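# Pour the ball into arm2's gutter and rest it

## Task

Get the ball out of the gutter it starts in and into the gutter belonging to arm2. Pouring from one gutter into the other is allowed. At the end, arm2's gutter must lie on its rest bar with the ball inside. The box may only be disturbed slightly: any real shift, lift, turn or tilt of it is a failure. If the ball falls noticeably below table-top height while no robot is carrying it, that is a failure. A gutter holds the ball only while its open end is the raised end; if its handle is held upright, the ball rolls out. Nothing may be knocked or placed outside the work area. Finish with every gripper open and every arm moved away; the result only counts if it holds with no robot supporting anything. Robot feet in metres, with facing in degrees counter-clockwise from +x: arm1 at (-1.71, -0.41, 0.88) facing +10; arm2 at (0.00, 0.14, 0.90) facing +100; arm3 at (1.71, 0.55, 0.90) facing -167.

## Robot and tools

Setup: three identical i2rt Big YAM arms (arm1, arm2, arm3). Each has six revolute joints, a two-finger gripper and a wrist camera. Fixed room cameras: cam_end_1, cam_end_2, cam_gap_1, cam_gap_2, cam_side, cam_top. Wrist cameras are arm1_cam_wrist, arm2_cam_wrist, arm3_cam_wrist. With joints 1 and 6 at zero and the hand level and pointing forward, the wrist camera rides on top of the hand looking toward the fingertips. The hand reaches roughly 1.0 m from the joint1 axis.

Frame: one shared scene frame, origin on the floor, +z up. 'hand' means the point halfway between the fingertips; its z axis runs along the fingers and its y axis is the opening direction. Hand poses are computed from each robot's real foot pose, which is never printed.

execute_actions(actions, cameras): actions is a list holding either zero or one action. An action is an object keyed by robot name; each robot gets {"joints": {...}}. Every value is an absolute joint target (not an offset), keyed by name: joint1_rad in -2.879..2.879 (rotation about the foot, positive counter-clockwise seen from above, 0 = unfold along the foot's facing); joint2_rad 0..3.141 (shoulder; 0 = upper arm pointing back about level, increasing lifts then swings it forward); joint3_rad 0..3.019 (elbow; 0 = folded, increasing opens); joint4_rad -1.692..1.57 (hand pitch, positive tips fingers up); joint5_rad -1.57..1.57 (hand yaw, positive toward the arm's right); joint6_rad -2.094..2.094 (hand roll, positive clockwise viewed from behind the hand); gripper_m 0..0.093 metres of fingertip separation. Done-tolerances: ±0.045, ±0.14, ±0.09, ±0.055, ±0.03, ±0.035 rad, and ±0.003 m for the gripper. Example: {"arm1": {"joints": {"gripper_m": 0.05}}, "arm2": {"joints": {"joint1_rad": 0.3}}}. All motions in one action begin together and may finish at different moments; joints run at different speeds, so the hand may sweep a wide path. A joint or robot you omit may still be driving toward an earlier target. An unknown key or an out-of-range number rejects the whole call and nothing moves. cameras lists which images to return; omitted, null or ["all"] gives all, [] gives none. Images are taken at the end of the call, in the order named on the 'pictures' line. An empty actions list just reports state and images.

wait(seconds): 0 to 10 s with no new command; returns the same as an empty action. zoom_image(camera, region): region is [x0, y0, x1, y1] in pixels of that camera's latest full image, origin top-left, at most 504 by 504. read_manual(section) only returns licence text. finished_scene(scene): pass the current scene number; it is final and reports success, so only call it once the result is stable and the arms are clear.

Reading results: joint_status tells how each commanded joint ended. 'off_target' = stopped short, maybe still pushing. 'contact_stop' and 'time_out' = the joint gives up its target and holds where it stopped, except that after time_out a joint may keep a target near its position and keep pushing; on_its_own lists such joints, and its 'held at' value is the target, not the position. To relieve a push, command the joint its reported position. 'joint command not followed' (often with a 'cause:' line) means a self/inter-arm clearance check blocked that arm's joint targets; the gripper part still runs, and blocked joints show 'not_followed'. The arm may retry those targets on later actions until you send acceptable ones or the path clears. Tiny target changes may produce no motion. Joint torques are the drives' total output with per-arm offset, scale and noise; friction can mask or mimic load.

Cautions: the arms do not stop on contact and can shove hard. A hard squeeze between two robots fails the task and ends the run; a hard collision can too. The clearance check can react late and ignores fingers, gripper housings and wrist cameras. Robots do not wait for one another. Holding loads heats motors; a MOTOR HOT line appears from 85 °C, and at 100 °C an OVER-TEMPERATURE FAULT drops that arm until it cools, with affected keys reading 'limit_stop_at_motor_heat' (resend the target afterward). Loaded joints sag. Loose objects may occasionally get a brief push from outside. The simulation keeps running while you compose replies, with the robots holding the last command. Avoid dropping, slipping, slamming, hard pushes, disturbing the box, letting the ball fall, tilting a gutter handle-up while it holds the ball, and moving anything out of the work area.

Each tool is called after ">>>" as name([rows], argument=value, ...), one row to a line, values as JSON.

## Session

>>> execute_actions(actions=[])

Scene clock: 0.00 s.
Joint torques (N m, as the arm reports them, + toward a larger angle): no reading
arm1.joint_positions: joint1_rad=+0.734 joint2_rad=+0.490 joint3_rad=+1.377 joint4_rad=-1.196 joint5_rad=+0.061 joint6_rad=-0.313 gripper_m=+0.095
arm1.joint_status: not commanded
arm1.hand: x=-1.5895 y=-0.2683 z=+1.4710 quat_wxyz=(-0.574, +0.448, -0.668, -0.153) (m; scene frame)
arm2.joint_positions: joint1_rad=-0.696 joint2_rad=+0.298 joint3_rad=+1.665 joint4_rad=-1.331 joint5_rad=+0.150 joint6_rad=+0.652 gripper_m=+0.095
arm2.joint_status: not commanded
arm2.hand: x=+0.0188 y=+0.1378 z=+1.5910 quat_wxyz=(-0.513, +0.091, -0.691, -0.501) (m; scene frame)
arm3.joint_positions: joint1_rad=-0.067 joint2_rad=+0.421 joint3_rad=+1.673 joint4_rad=-1.557 joint5_rad=-0.201 joint6_rad=+0.252 gripper_m=+0.094
arm3.joint_status: not commanded
arm3.hand: x=+1.6661 y=+0.5042 z=+1.5345 quat_wxyz=(-0.201, -0.804, -0.024, +0.559) (m; scene frame)
pictures: arm1_cam_wrist, arm2_cam_wrist, arm3_cam_wrist, cam_end_1, cam_end_2, cam_gap_1, cam_gap_2, cam_side, cam_top
Images, in order (width x height): arm1_cam_wrist 504x504, arm2_cam_wrist 504x504, arm3_cam_wrist 504x504, cam_end_1 896x504, cam_end_2 896x504, cam_gap_1 896x504, cam_gap_2 896x504, cam_side 896x504, cam_top 896x504.

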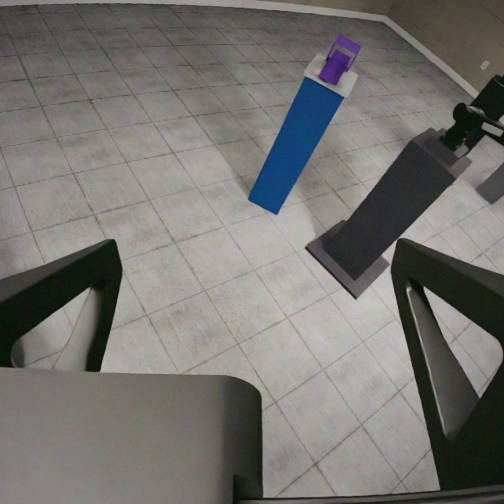

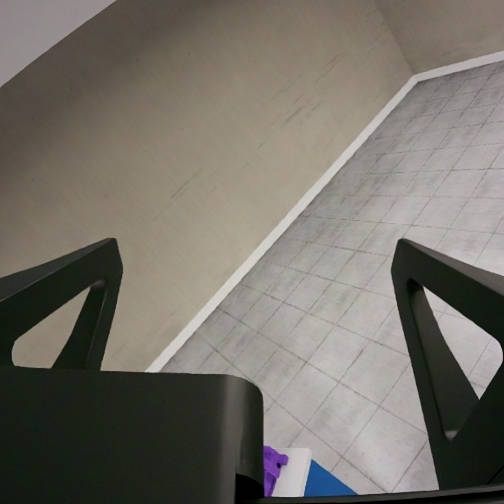

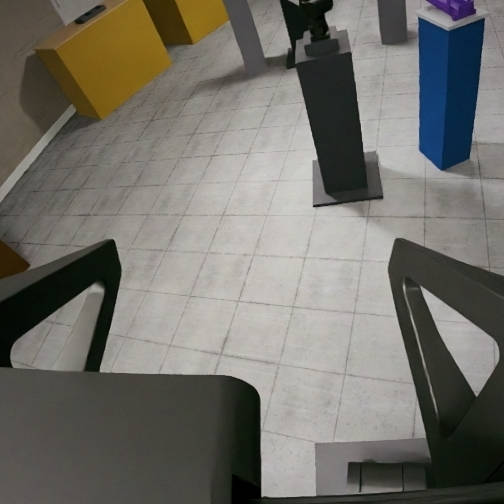

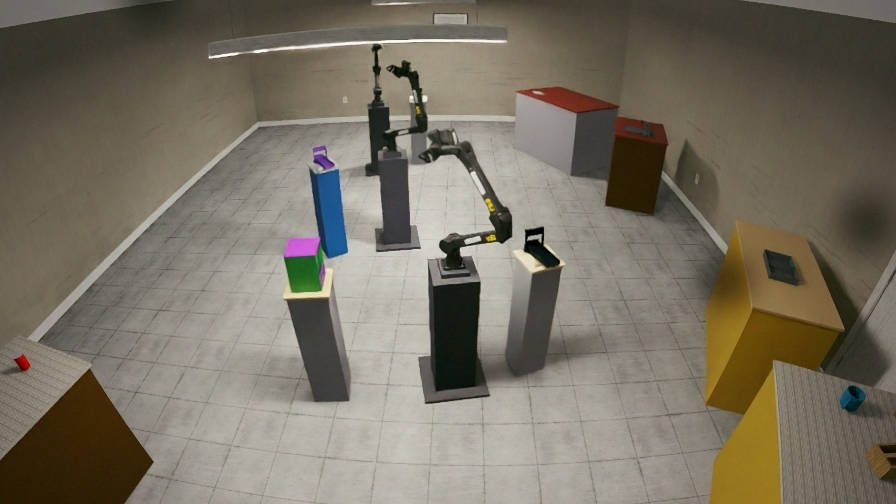

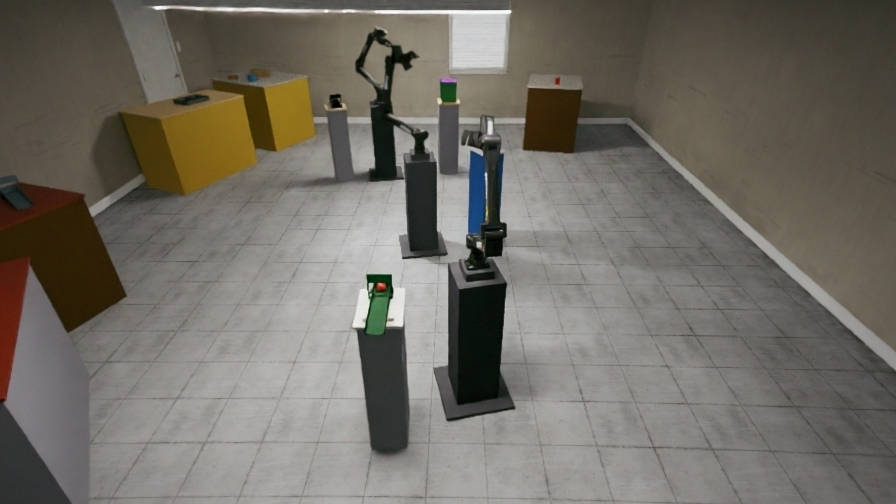

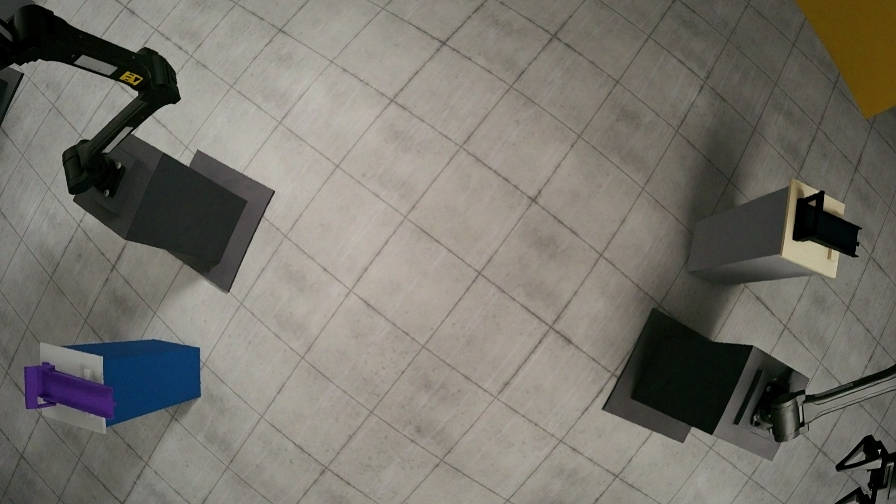

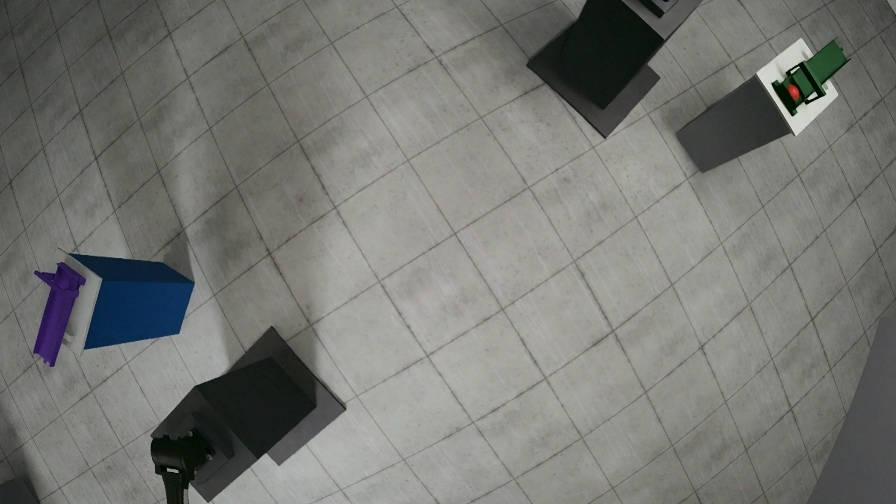

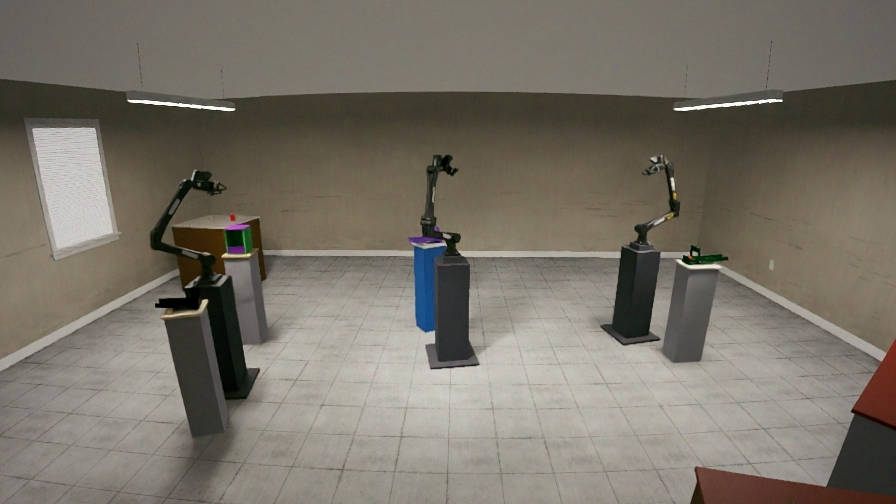

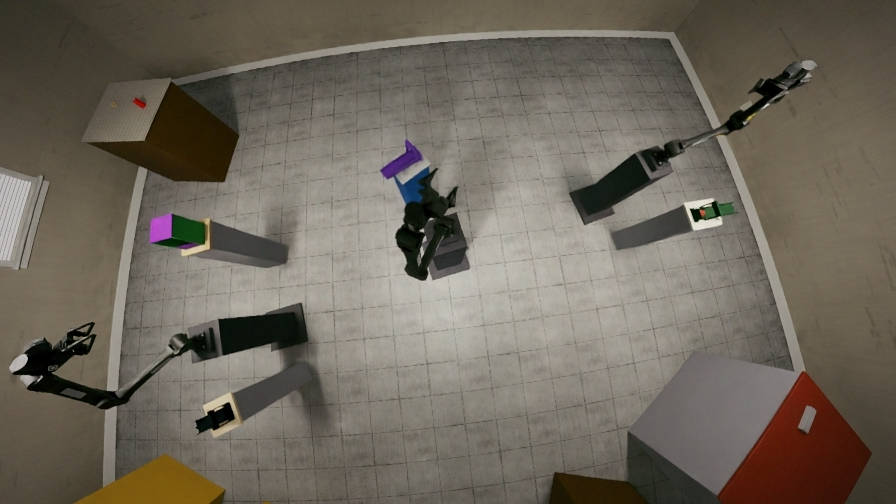

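>>> zoom_image(camera="cam_end_2", region=[310, 240, 450, 350])

>>> zoom_image(camera="cam_gap_2", region=[720, 10, 880, 150])

>>> zoom_image(camera="cam_gap_2", region=[10, 230, 210, 390])

>>> zoom_image(camera="cam_side", region=[620, 210, 760, 300])

>>> zoom_image(camera="cam_end_1", region=[280, 130, 380, 200])

Region (310, 240, 450, 350) of cam_end_2's 896x504 image, scaled by 3.600, with more detail than that image has; it fills the top 396 rows of this view, and the rest is white.

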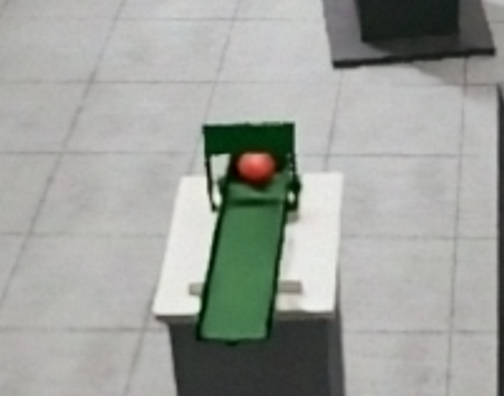

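Region (720, 10, 880, 150) of cam_gap_2's 896x504 image, scaled by 3.150, with more detail than that image has; it fills the top 441 rows of this view, and the rest is white.

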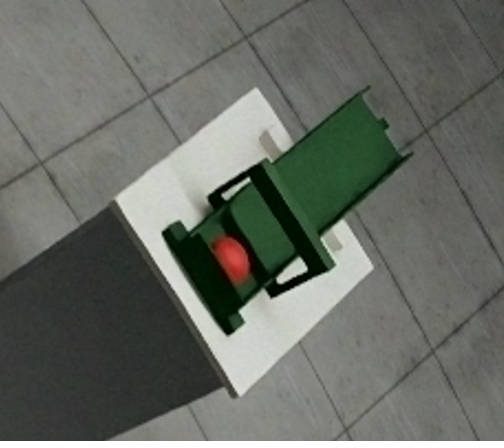

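Region (10, 230, 210, 390) of cam_gap_2's 896x504 image, scaled by 2.520, with more detail than that image has; it fills the top 403 rows of this view, and the rest is white.

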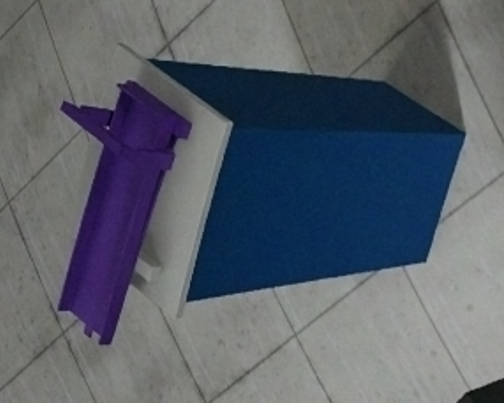

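Region (620, 210, 760, 300) of cam_side's 896x504 image, scaled by 3.600, with more detail than that image has; it fills the top 324 rows of this view, and the rest is white.

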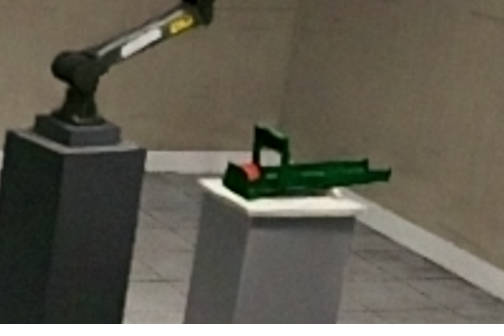

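Region (280, 130, 380, 200) of cam_end_1's 896x504 image, scaled by 5.040, with more detail than that image has; it fills the top 353 rows of this view, and the rest is white.

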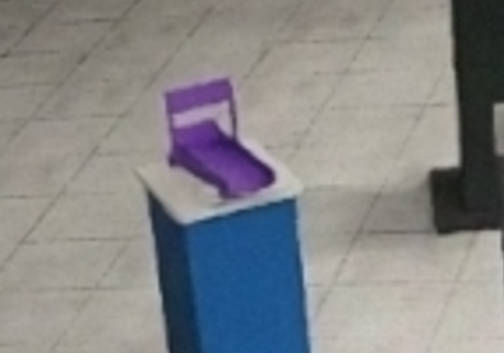

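>>> execute_actions([
  {"arm3":{"joints":{"joint1_rad":2.0,"joint2_rad":1.0,"joint3_rad":1.2,"joint4_rad":-1.4,"joint5_rad":0,"joint6_rad":0}},"arm2":{"joints":{"joint1_rad":0.45,"joint2_rad":1.0,"joint3_rad":1.2,"joint4_rad":-1.4,"joint5_rad":0,"joint6_rad":0}}},
], cameras=["arm2_cam_wrist","arm3_cam_wrist","cam_top","cam_side"])

Scene clock: 36.93 s.
Joint torques (N m, as the arm reports them, + toward a larger angle): arm1=[0.5  4.34 9.54 2.48 0.05 0.1 ] | arm2=[ 0.81 -6.99 11.11  0.35 -0.19 -0.14] | arm3=[ 0.02 -4.61 14.92  0.84 -0.12 -0.11]
arm1.joint_positions: joint1_rad=+0.734 joint2_rad=+0.490 joint3_rad=+1.377 joint4_rad=-1.196 joint5_rad=+0.061 joint6_rad=-0.313 gripper_m=+0.095
arm1.joint_status: not commanded
arm1.hand: x=-1.5895 y=-0.2683 z=+1.4710 quat_wxyz=(-0.574, +0.448, -0.668, -0.153) (m; scene frame)
arm2.joint_positions: joint1_rad=+0.446 joint2_rad=+1.015 joint3_rad=+1.179 joint4_rad=-1.391 joint5_rad=+0.001 joint6_rad=+0.007 gripper_m=+0.095
arm2.joint_status: all done
arm2.hand: x=-0.2010 y=+0.4194 z=+1.2150 quat_wxyz=(-0.073, +0.877, -0.452, -0.146) (m; scene frame)
arm3.joint_positions: joint1_rad=+1.996 joint2_rad=+1.007 joint3_rad=+1.166 joint4_rad=-1.400 joint5_rad=+0.001 joint6_rad=+0.007 gripper_m=+0.094
arm3.joint_status: all done
arm3.hand: x=+1.9182 y=+0.2820 z=+1.2122 quat_wxyz=(-0.147, -0.438, -0.884, +0.072) (m; scene frame)
pictures: arm2_cam_wrist, arm3_cam_wrist, cam_side, cam_top
Images, in order (width x height): arm2_cam_wrist 504x504, arm3_cam_wrist 504x504, cam_side 896x504, cam_top 896x504.

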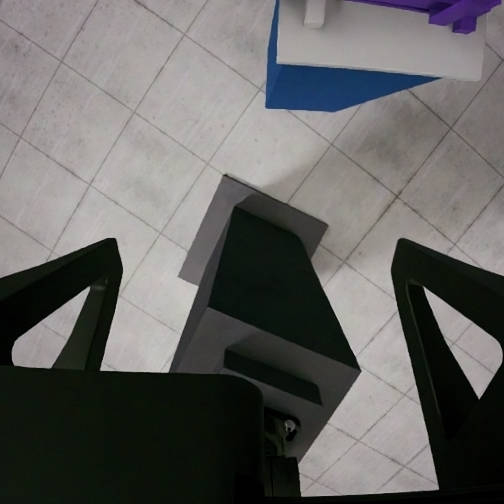

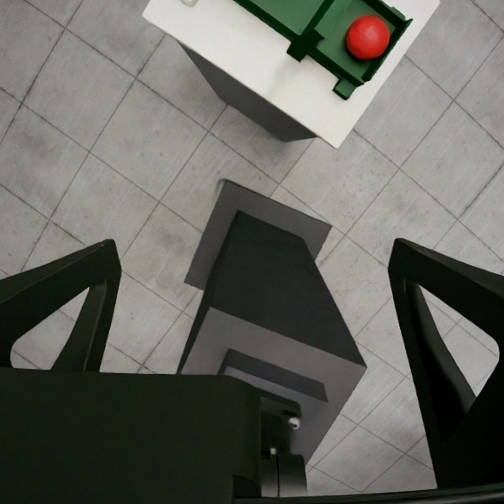

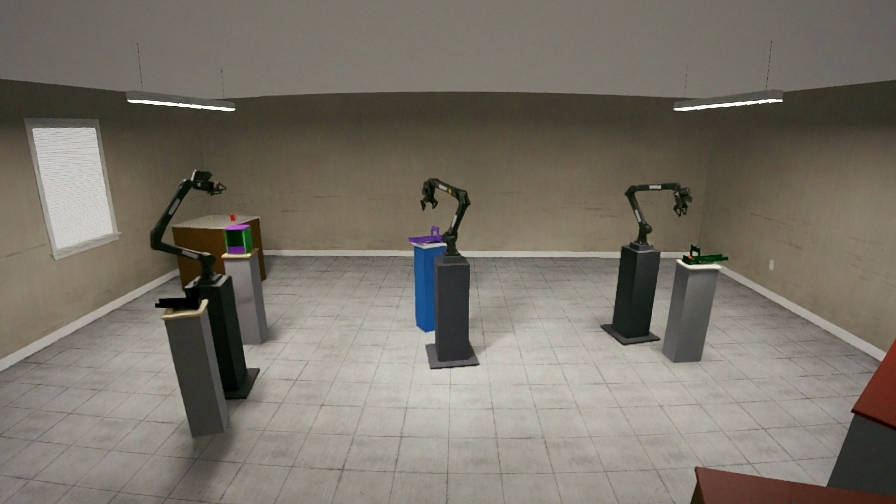

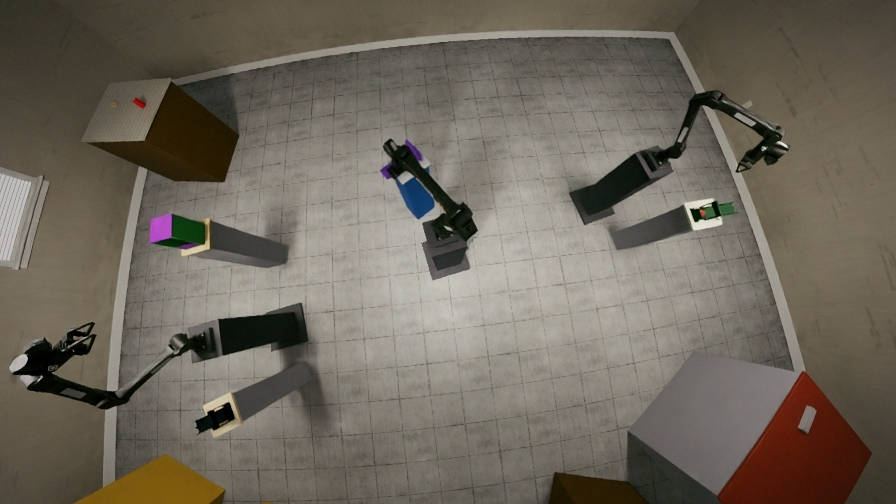

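>>> execute_actions([
  {"arm3":{"joints":{"joint1_rad":1.8,"joint2_rad":1.45,"joint3_rad":1.6,"joint4_rad":-1.65}},"arm2":{"joints":{"joint1_rad":0.25,"joint2_rad":1.45,"joint3_rad":1.6,"joint4_rad":-1.65}}},
], cameras=["arm2_cam_wrist","arm3_cam_wrist"])

Scene clock: 42.43 s.
Joint torques (N m, as the arm reports them, + toward a larger angle): arm1=[0.46 4.32 9.55 2.47 0.05 0.1 ] | arm2=[  1.09 -13.51  14.26  -0.23  -0.2   -0.14] | arm3=[ -0.54 -10.69  16.04   0.03  -0.12  -0.11]
arm1.joint_positions: joint1_rad=+0.734 joint2_rad=+0.490 joint3_rad=+1.377 joint4_rad=-1.196 joint5_rad=+0.061 joint6_rad=-0.313 gripper_m=+0.095
arm1.joint_status: not commanded
arm1.hand: x=-1.5895 y=-0.2683 z=+1.4710 quat_wxyz=(-0.574, +0.448, -0.668, -0.153) (m; scene frame)
arm2.joint_positions: joint1_rad=+0.247 joint2_rad=+1.457 joint3_rad=+1.536 joint4_rad=-1.640 joint5_rad=+0.001 joint6_rad=+0.006 gripper_m=+0.095
arm2.joint_status: all done
arm2.hand: x=-0.1796 y=+0.5348 z=+1.1934 quat_wxyz=(+0.002, +0.839, -0.544, +0.003) (m; scene frame)
arm3.joint_positions: joint1_rad=+1.798 joint2_rad=+1.466 joint3_rad=+1.550 joint4_rad=-1.640 joint5_rad=+0.001 joint6_rad=+0.006 gripper_m=+0.094
arm3.joint_status: all done
arm3.hand: x=+1.9066 y=+0.1572 z=+1.1983 quat_wxyz=(-0.006, -0.530, -0.848, +0.004) (m; scene frame)
pictures: arm2_cam_wrist, arm3_cam_wrist
Images, in order (width x height): arm2_cam_wrist 504x504, arm3_cam_wrist 504x504.

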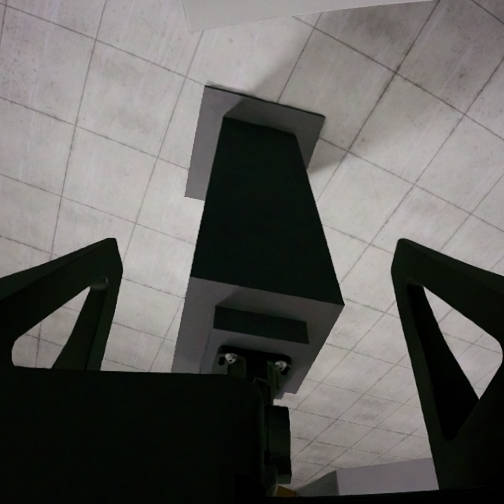

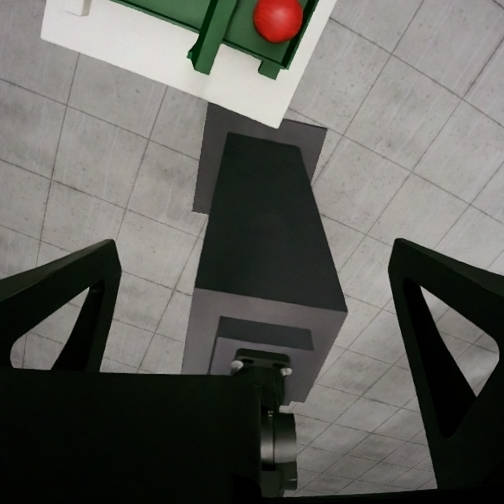

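>>> execute_actions([
  {"arm3":{"joints":{"joint4_rad":-1.15}},"arm2":{"joints":{"joint4_rad":-1.15}}},
], cameras=["arm2_cam_wrist","arm3_cam_wrist"])

Scene clock: 50.13 s.
Joint torques (N m, as the arm reports them, + toward a larger angle): arm1=[0.49 4.35 9.54 2.48 0.05 0.1 ] | arm2=[  0.99 -14.21  14.92   1.64  -0.19  -0.13] | arm3=[ -0.4  -11.52  16.88   1.66  -0.12  -0.11]
arm1.joint_positions: joint1_rad=+0.734 joint2_rad=+0.490 joint3_rad=+1.377 joint4_rad=-1.196 joint5_rad=+0.061 joint6_rad=-0.313 gripper_m=+0.095
arm1.joint_status: not commanded
arm1.hand: x=-1.5895 y=-0.2683 z=+1.4710 quat_wxyz=(-0.574, +0.448, -0.668, -0.153) (m; scene frame)
arm2.joint_positions: joint1_rad=+0.247 joint2_rad=+1.457 joint3_rad=+1.536 joint4_rad=-1.167 joint5_rad=+0.001 joint6_rad=+0.006 gripper_m=+0.095
arm2.joint_status: all done
arm2.hand: x=-0.2261 y=+0.6369 z=+1.2195 quat_wxyz=(-0.125, +0.817, -0.529, -0.195) (m; scene frame)
arm3.joint_positions: joint1_rad=+1.798 joint2_rad=+1.466 joint3_rad=+1.550 joint4_rad=-1.166 joint5_rad=+0.001 joint6_rad=+0.006 gripper_m=+0.094
arm3.joint_status: all done
arm3.hand: x=+1.9562 y=+0.0569 z=+1.2270 quat_wxyz=(-0.206, -0.515, -0.822, +0.128) (m; scene frame)
pictures: arm2_cam_wrist, arm3_cam_wrist
Images, in order (width x height): arm2_cam_wrist 504x504, arm3_cam_wrist 504x504.

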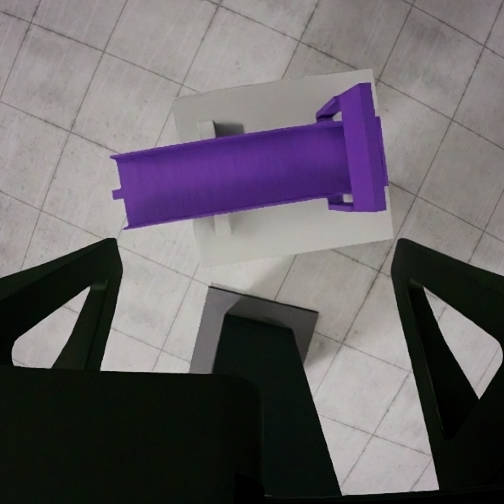

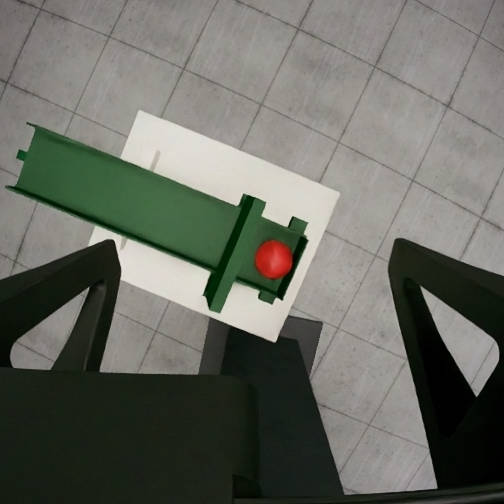

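>>> execute_actions([
  {"arm3":{"joints":{"joint1_rad":1.798,"joint2_rad":1.67,"joint3_rad":1.535,"joint4_rad":-1.33,"joint5_rad":-0.14,"joint6_rad":0.38}},"arm2":{"joints":{"joint1_rad":0.049,"joint2_rad":2.03,"joint3_rad":2.07,"joint4_rad":-1.6,"joint5_rad":-0.14,"joint6_rad":-0.35}}},
], cameras=["arm2_cam_wrist","arm3_cam_wrist","cam_end_2","cam_side"])

Scene clock: 90.97 s.
Joint torques (N m, as the arm reports them, + toward a larger angle): arm1=[0.48 4.33 9.53 2.47 0.05 0.1 ] | arm2=[  1.1  -24.28  13.74  -0.43  -0.46  -0.16] | arm3=[ -0.62 -14.22  12.88   0.15  -0.31   0.01]
arm1.joint_positions: joint1_rad=+0.734 joint2_rad=+0.490 joint3_rad=+1.377 joint4_rad=-1.196 joint5_rad=+0.061 joint6_rad=-0.313 gripper_m=+0.095
arm1.joint_status: not commanded
arm1.hand: x=-1.5895 y=-0.2683 z=+1.4710 quat_wxyz=(-0.574, +0.448, -0.668, -0.153) (m; scene frame)
arm2.joint_positions: joint1_rad=+0.044 joint2_rad=+2.058 joint3_rad=+2.011 joint4_rad=-1.591 joint5_rad=-0.137 joint6_rad=-0.342 gripper_m=+0.095
arm2.joint_status: all done
arm2.hand: x=-0.1627 y=+0.7453 z=+1.0636 quat_wxyz=(+0.075, +0.873, -0.482, -0.023) (m; scene frame)
arm3.joint_positions: joint1_rad=+1.798 joint2_rad=+1.694 joint3_rad=+1.516 joint4_rad=-1.322 joint5_rad=-0.135 joint6_rad=+0.372 gripper_m=+0.094
arm3.joint_status: all done
arm3.hand: x=+1.9695 y=+0.0824 z=+1.0845 quat_wxyz=(-0.057, -0.672, -0.737, -0.050) (m; scene frame)
pictures: arm2_cam_wrist, arm3_cam_wrist, cam_end_2, cam_side
Images, in order (width x height): arm2_cam_wrist 504x504, arm3_cam_wrist 504x504, cam_end_2 896x504, cam_side 896x504.

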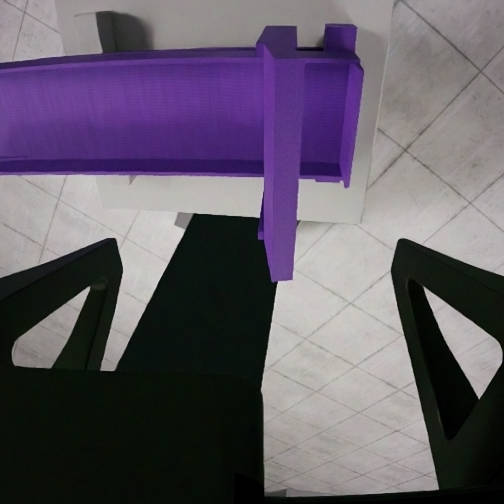

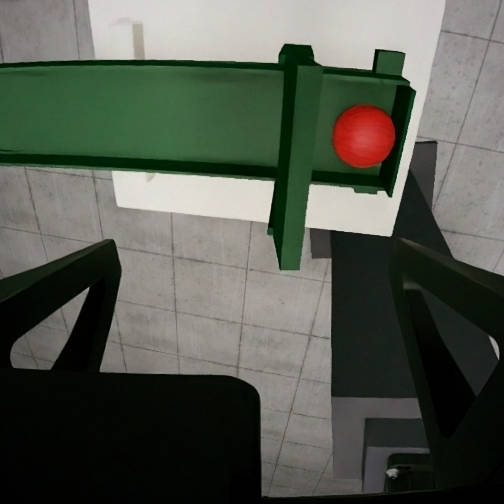

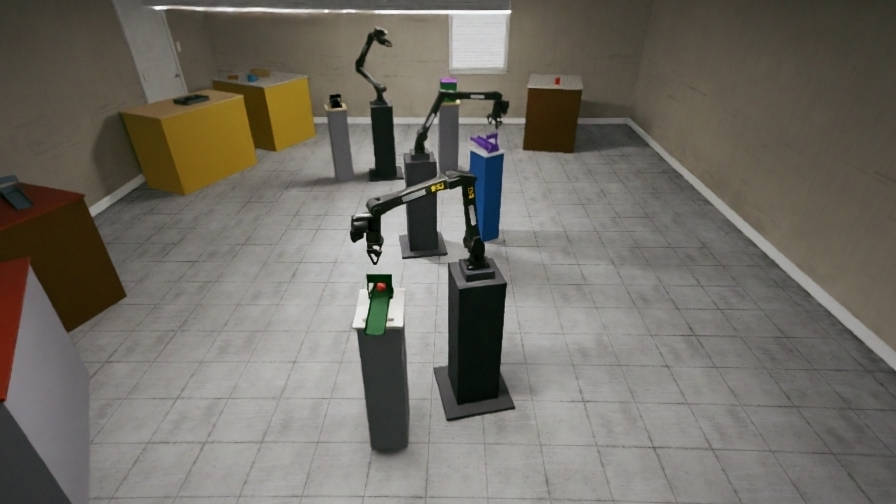

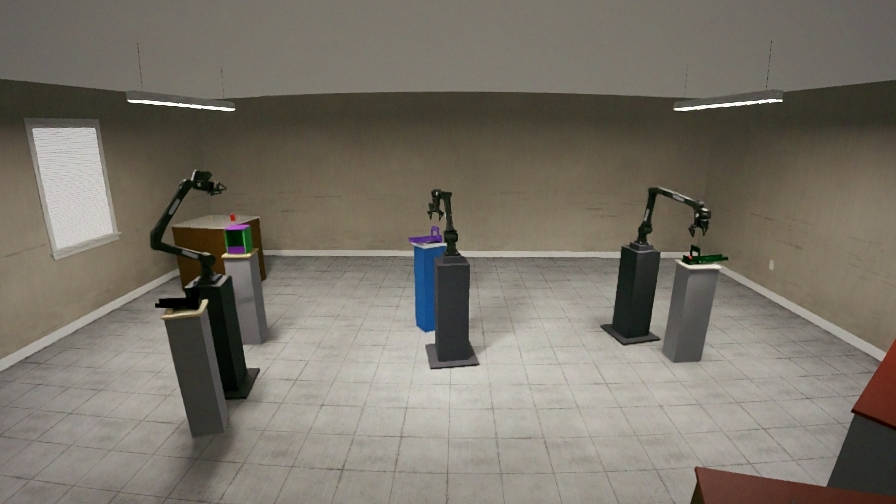

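>>> execute_actions([
  {"arm3":{"joints":{"joint1_rad":1.78,"joint2_rad":1.79,"joint3_rad":1.39,"joint4_rad":-1.08}},"arm2":{"joints":{"joint2_rad":2.105,"joint3_rad":1.92,"joint4_rad":-1.375}}},
], cameras=["arm2_cam_wrist","arm3_cam_wrist","cam_end_2","cam_end_1"])

Scene clock: 105.27 s.
Joint torques (N m, as the arm reports them, + toward a larger angle): arm1=[0.46 4.32 9.53 2.47 0.05 0.1 ] | arm2=[  1.   -22.2    8.59   0.54  -0.43  -0.16] | arm3=[ -1.5  -14.75  11.51   0.9   -0.29   0.04]
arm1.joint_positions: joint1_rad=+0.734 joint2_rad=+0.490 joint3_rad=+1.377 joint4_rad=-1.196 joint5_rad=+0.061 joint6_rad=-0.313 gripper_m=+0.095
arm1.joint_status: not commanded
arm1.hand: x=-1.5895 y=-0.2683 z=+1.4710 quat_wxyz=(-0.574, +0.448, -0.668, -0.153) (m; scene frame)
arm2.joint_positions: joint1_rad=+0.044 joint2_rad=+2.103 joint3_rad=+1.922 joint4_rad=-1.387 joint5_rad=-0.137 joint6_rad=-0.343 gripper_m=+0.095
arm2.joint_status: all done
arm2.hand: x=-0.1677 y=+0.7683 z=+1.0001 quat_wxyz=(+0.049, +0.875, -0.480, -0.045) (m; scene frame)
arm3.joint_positions: joint1_rad=+1.791 joint2_rad=+1.807 joint3_rad=+1.378 joint4_rad=-1.093 joint5_rad=-0.135 joint6_rad=+0.372 gripper_m=+0.094
arm3.joint_status: all done
arm3.hand: x=+1.9692 y=+0.0745 z=+0.9776 quat_wxyz=(-0.048, -0.675, -0.734, -0.054) (m; scene frame)
pictures: arm2_cam_wrist, arm3_cam_wrist, cam_end_1, cam_end_2
Images, in order (width x height): arm2_cam_wrist 504x504, arm3_cam_wrist 504x504, cam_end_1 896x504, cam_end_2 896x504.

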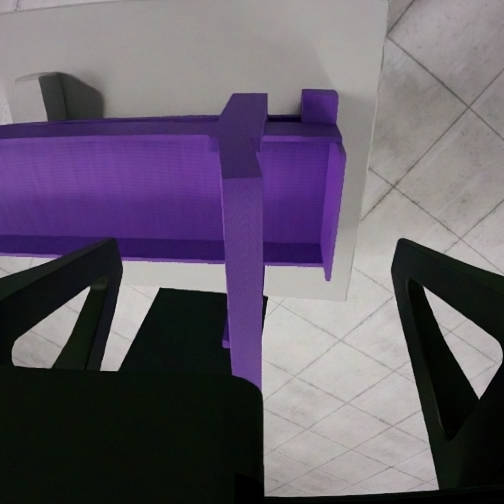

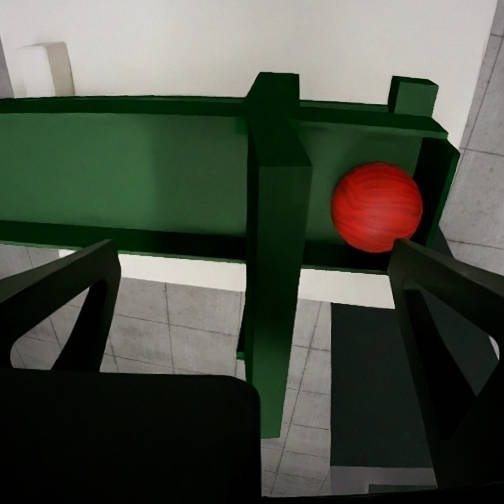

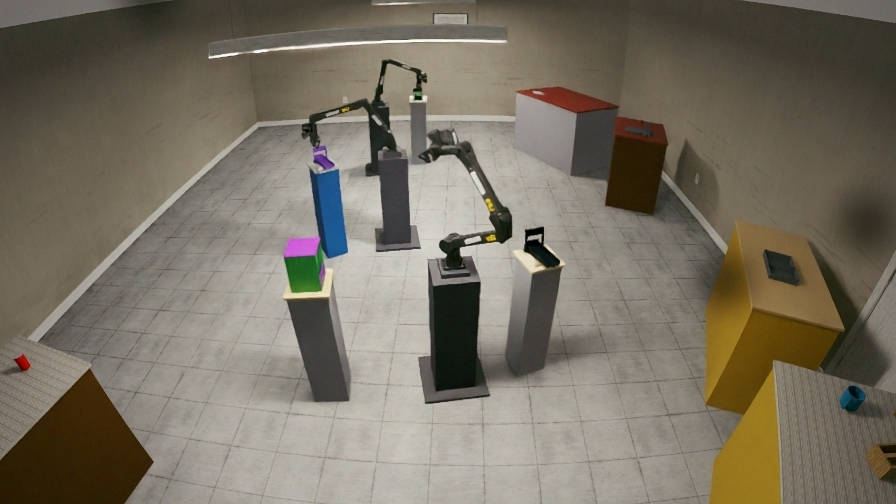

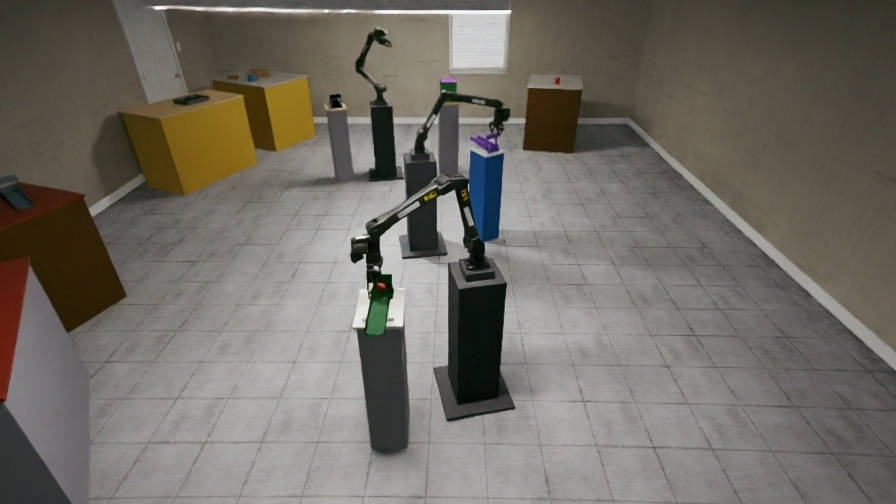

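>>> execute_actions([
  {"arm3":{"joints":{"joint2_rad":1.765,"joint3_rad":1.315,"joint4_rad":-1.04}},"arm2":{"joints":{"joint2_rad":2.065,"joint3_rad":1.75,"joint4_rad":-1.29}}},
], cameras=["arm2_cam_wrist","arm3_cam_wrist","cam_end_2"])

>>> zoom_image(camera="cam_end_2", region=[320, 200, 440, 340])

>>> zoom_image(camera="cam_end_2", region=[440, 90, 540, 170])

Scene clock: 119.67 s.
Joint torques (N m, as the arm reports them, + toward a larger angle): arm1=[0.48 4.34 9.54 2.47 0.05 0.1 ] | arm2=[  0.95 -23.27   8.39   0.4   -0.43  -0.14] | arm3=[ -1.49 -14.07  10.43   0.84  -0.29   0.04]
arm1.joint_positions: joint1_rad=+0.734 joint2_rad=+0.490 joint3_rad=+1.377 joint4_rad=-1.196 joint5_rad=+0.061 joint6_rad=-0.313 gripper_m=+0.095
arm1.joint_status: not commanded
arm1.hand: x=-1.5895 y=-0.2683 z=+1.4710 quat_wxyz=(-0.574, +0.448, -0.668, -0.153) (m; scene frame)
arm2.joint_positions: joint1_rad=+0.044 joint2_rad=+2.087 joint3_rad=+1.750 joint4_rad=-1.301 joint5_rad=-0.137 joint6_rad=-0.343 gripper_m=+0.095
arm2.joint_status: all done
arm2.hand: x=-0.1591 y=+0.7314 z=+0.9482 quat_wxyz=(+0.075, +0.873, -0.482, -0.022) (m; scene frame)
arm3.joint_positions: joint1_rad=+1.791 joint2_rad=+1.788 joint3_rad=+1.310 joint4_rad=-1.052 joint5_rad=-0.135 joint6_rad=+0.372 gripper_m=+0.094
arm3.joint_status: all done
arm3.hand: x=+1.9618 y=+0.0896 z=+0.9636 quat_wxyz=(-0.044, -0.676, -0.734, -0.055) (m; scene frame)
pictures: arm2_cam_wrist, arm3_cam_wrist, cam_end_2
Images, in order (width x height): arm2_cam_wrist 504x504, arm3_cam_wrist 504x504, cam_end_2 896x504.

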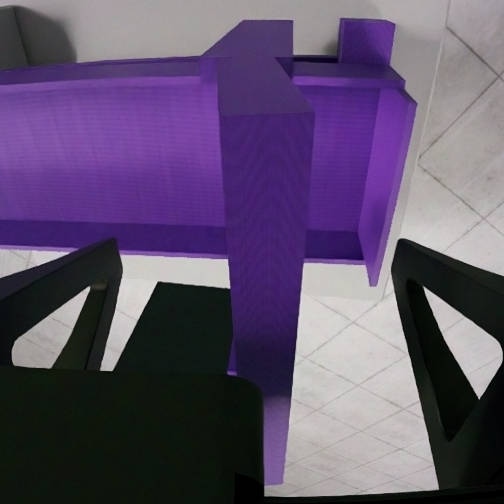

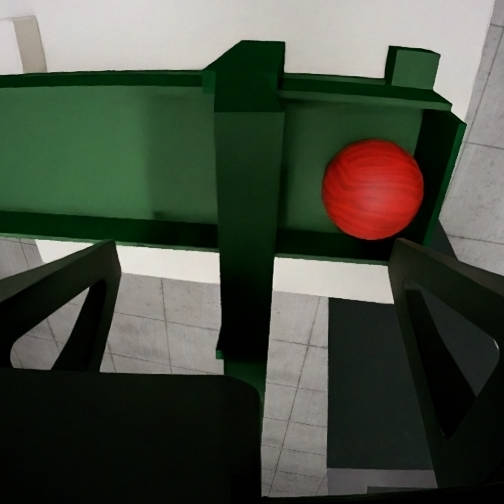

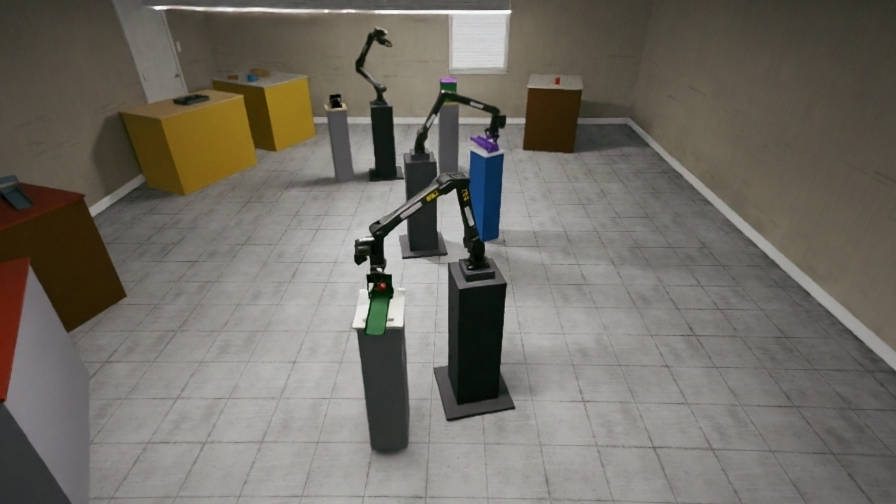

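Region (320, 200, 440, 340) of cam_end_2's 896x504 image, scaled by 3.600, with more detail than that image has; it fills the left 432 columns of this view, and the rest is white.

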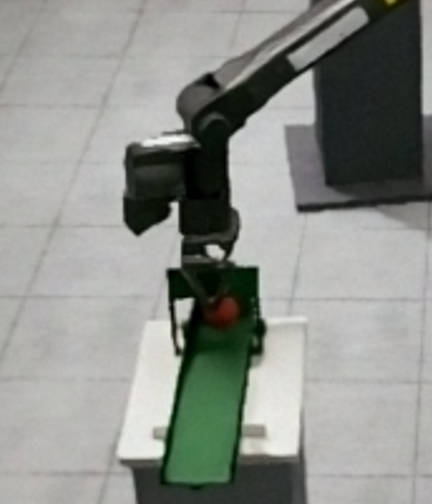

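Region (440, 90, 540, 170) of cam_end_2's 896x504 image, scaled by 5.040, with more detail than that image has; it fills the top 403 rows of this view, and the rest is white.

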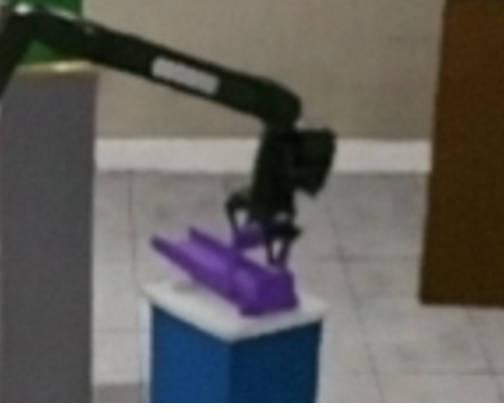

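>>> execute_actions([
  {"arm3":{"joints":{"gripper_m":0.0}},"arm2":{"joints":{"gripper_m":0.0}}},
], cameras=["arm2_cam_wrist","arm3_cam_wrist","cam_end_2"])

Scene clock: 123.83 s.
Joint torques (N m, as the arm reports them, + toward a larger angle): arm1=[0.47 4.35 9.54 2.48 0.05 0.1 ] | arm2=[  1.07 -23.02   8.37   0.43   0.01  -0.09] | arm3=[ -1.43 -13.67  10.49   0.62   0.08  -0.02]
arm1.joint_positions: joint1_rad=+0.734 joint2_rad=+0.490 joint3_rad=+1.377 joint4_rad=-1.196 joint5_rad=+0.061 joint6_rad=-0.313 gripper_m=+0.095
arm1.joint_status: not commanded
arm1.hand: x=-1.5895 y=-0.2683 z=+1.4710 quat_wxyz=(-0.574, +0.448, -0.668, -0.153) (m; scene frame)
arm2.joint_positions: joint1_rad=+0.044 joint2_rad=+2.080 joint3_rad=+1.750 joint4_rad=-1.302 joint5_rad=-0.147 joint6_rad=-0.349 gripper_m=+0.011
arm2.joint_status: gripper_m off_target (ended at +0.011, target +0.000)
arm2.hand: x=-0.1610 y=+0.7312 z=+0.9522 quat_wxyz=(+0.077, +0.874, -0.479, -0.028) (m; scene frame)
arm3.joint_positions: joint1_rad=+1.788 joint2_rad=+1.778 joint3_rad=+1.310 joint4_rad=-1.045 joint5_rad=-0.147 joint6_rad=+0.378 gripper_m=+0.011
arm3.joint_status: gripper_m off_target (ended at +0.011, target +0.000)
arm3.hand: x=+1.9633 y=+0.0878 z=+0.9689 quat_wxyz=(-0.053, -0.678, -0.731, -0.058) (m; scene frame)
pictures: arm2_cam_wrist, arm3_cam_wrist, cam_end_2
Images, in order (width x height): arm2_cam_wrist 504x504, arm3_cam_wrist 504x504, cam_end_2 896x504.

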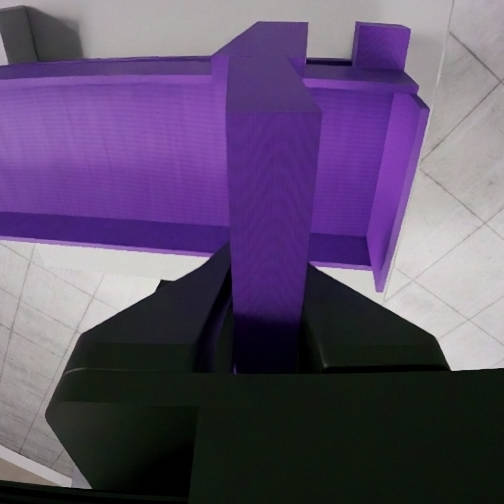

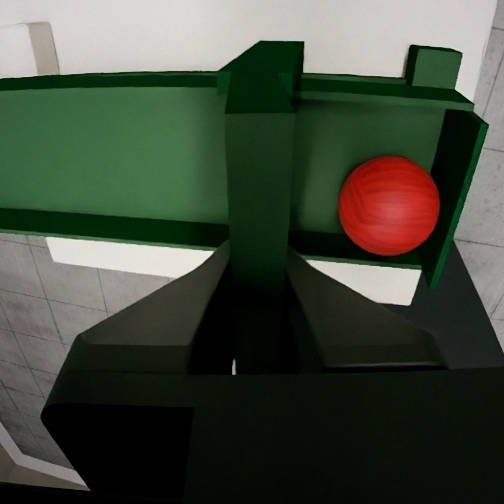

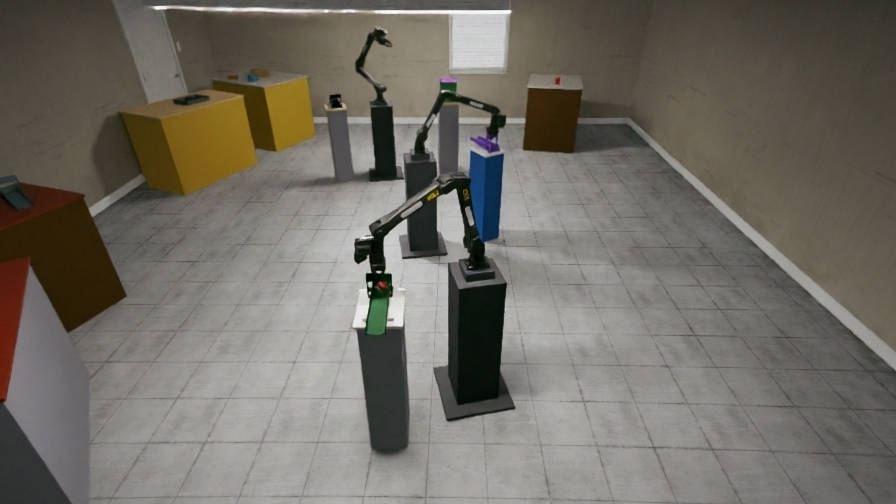

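>>> execute_actions([
  {"arm3":{"joints":{"joint2_rad":1.675,"joint3_rad":1.48,"joint4_rad":-1.27,"joint5_rad":-0.2}},"arm2":{"joints":{"joint2_rad":2.0,"joint3_rad":1.94,"joint4_rad":-1.49,"joint5_rad":-0.2}}},
], cameras=["arm3_cam_wrist","cam_end_2","cam_side"])

Scene clock: 132.70 s.
Joint torques (N m, as the arm reports them, + toward a larger angle): arm1=[0.47 4.33 9.54 2.49 0.05 0.1 ] | arm2=[  0.99 -23.07  13.64  -0.41  -0.64  -0.13] | arm3=[ -1.19 -13.45  15.26   0.18  -0.43  -0.03]
arm1.joint_positions: joint1_rad=+0.734 joint2_rad=+0.490 joint3_rad=+1.377 joint4_rad=-1.196 joint5_rad=+0.061 joint6_rad=-0.313 gripper_m=+0.095
arm1.joint_status: not commanded
arm1.hand: x=-1.5895 y=-0.2683 z=+1.4710 quat_wxyz=(-0.574, +0.448, -0.668, -0.153) (m; scene frame)
arm2.joint_positions: joint1_rad=+0.044 joint2_rad=+2.021 joint3_rad=+1.882 joint4_rad=-1.479 joint5_rad=-0.194 joint6_rad=-0.349 gripper_m=+0.011
arm2.joint_status: all done
arm2.hand: x=-0.1700 y=+0.7333 z=+1.0382 quat_wxyz=(+0.087, +0.872, -0.478, -0.050) (m; scene frame)
arm3.joint_positions: joint1_rad=+1.788 joint2_rad=+1.689 joint3_rad=+1.435 joint4_rad=-1.263 joint5_rad=-0.192 joint6_rad=+0.378 gripper_m=+0.011
arm3.joint_status: all done
arm3.hand: x=+1.9682 y=+0.0950 z=+1.0579 quat_wxyz=(-0.060, -0.676, -0.730, -0.079) (m; scene frame)
pictures: arm3_cam_wrist, cam_end_2, cam_side
Images, in order (width x height): arm3_cam_wrist 504x504, cam_end_2 896x504, cam_side 896x504.

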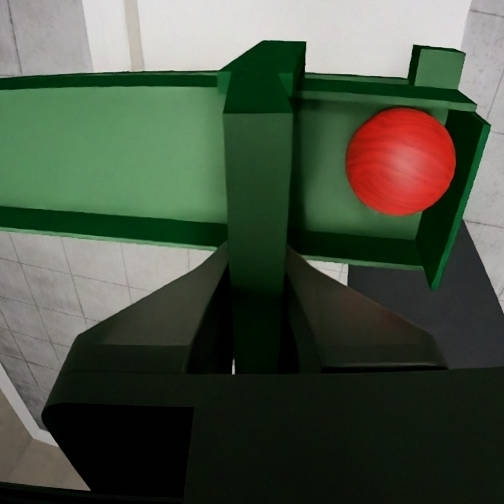

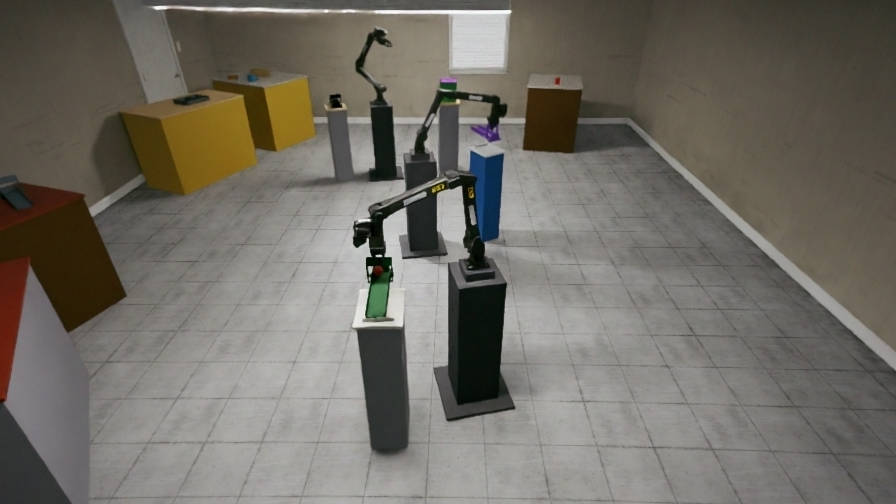

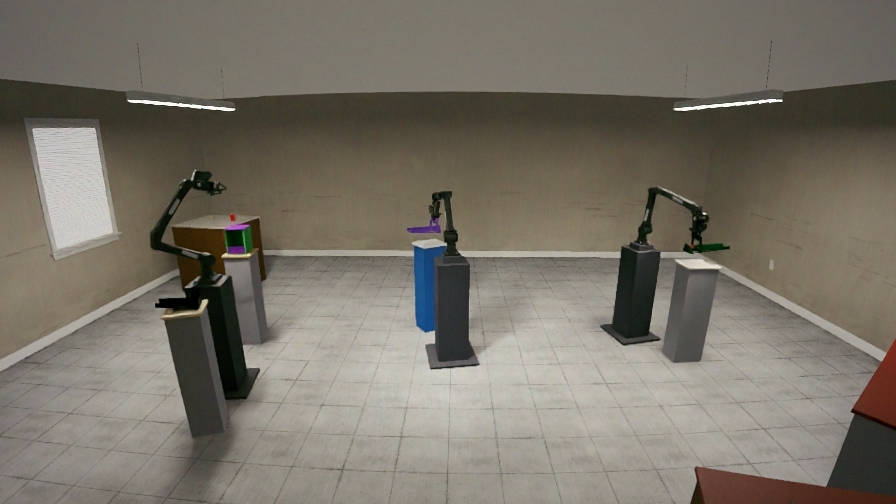

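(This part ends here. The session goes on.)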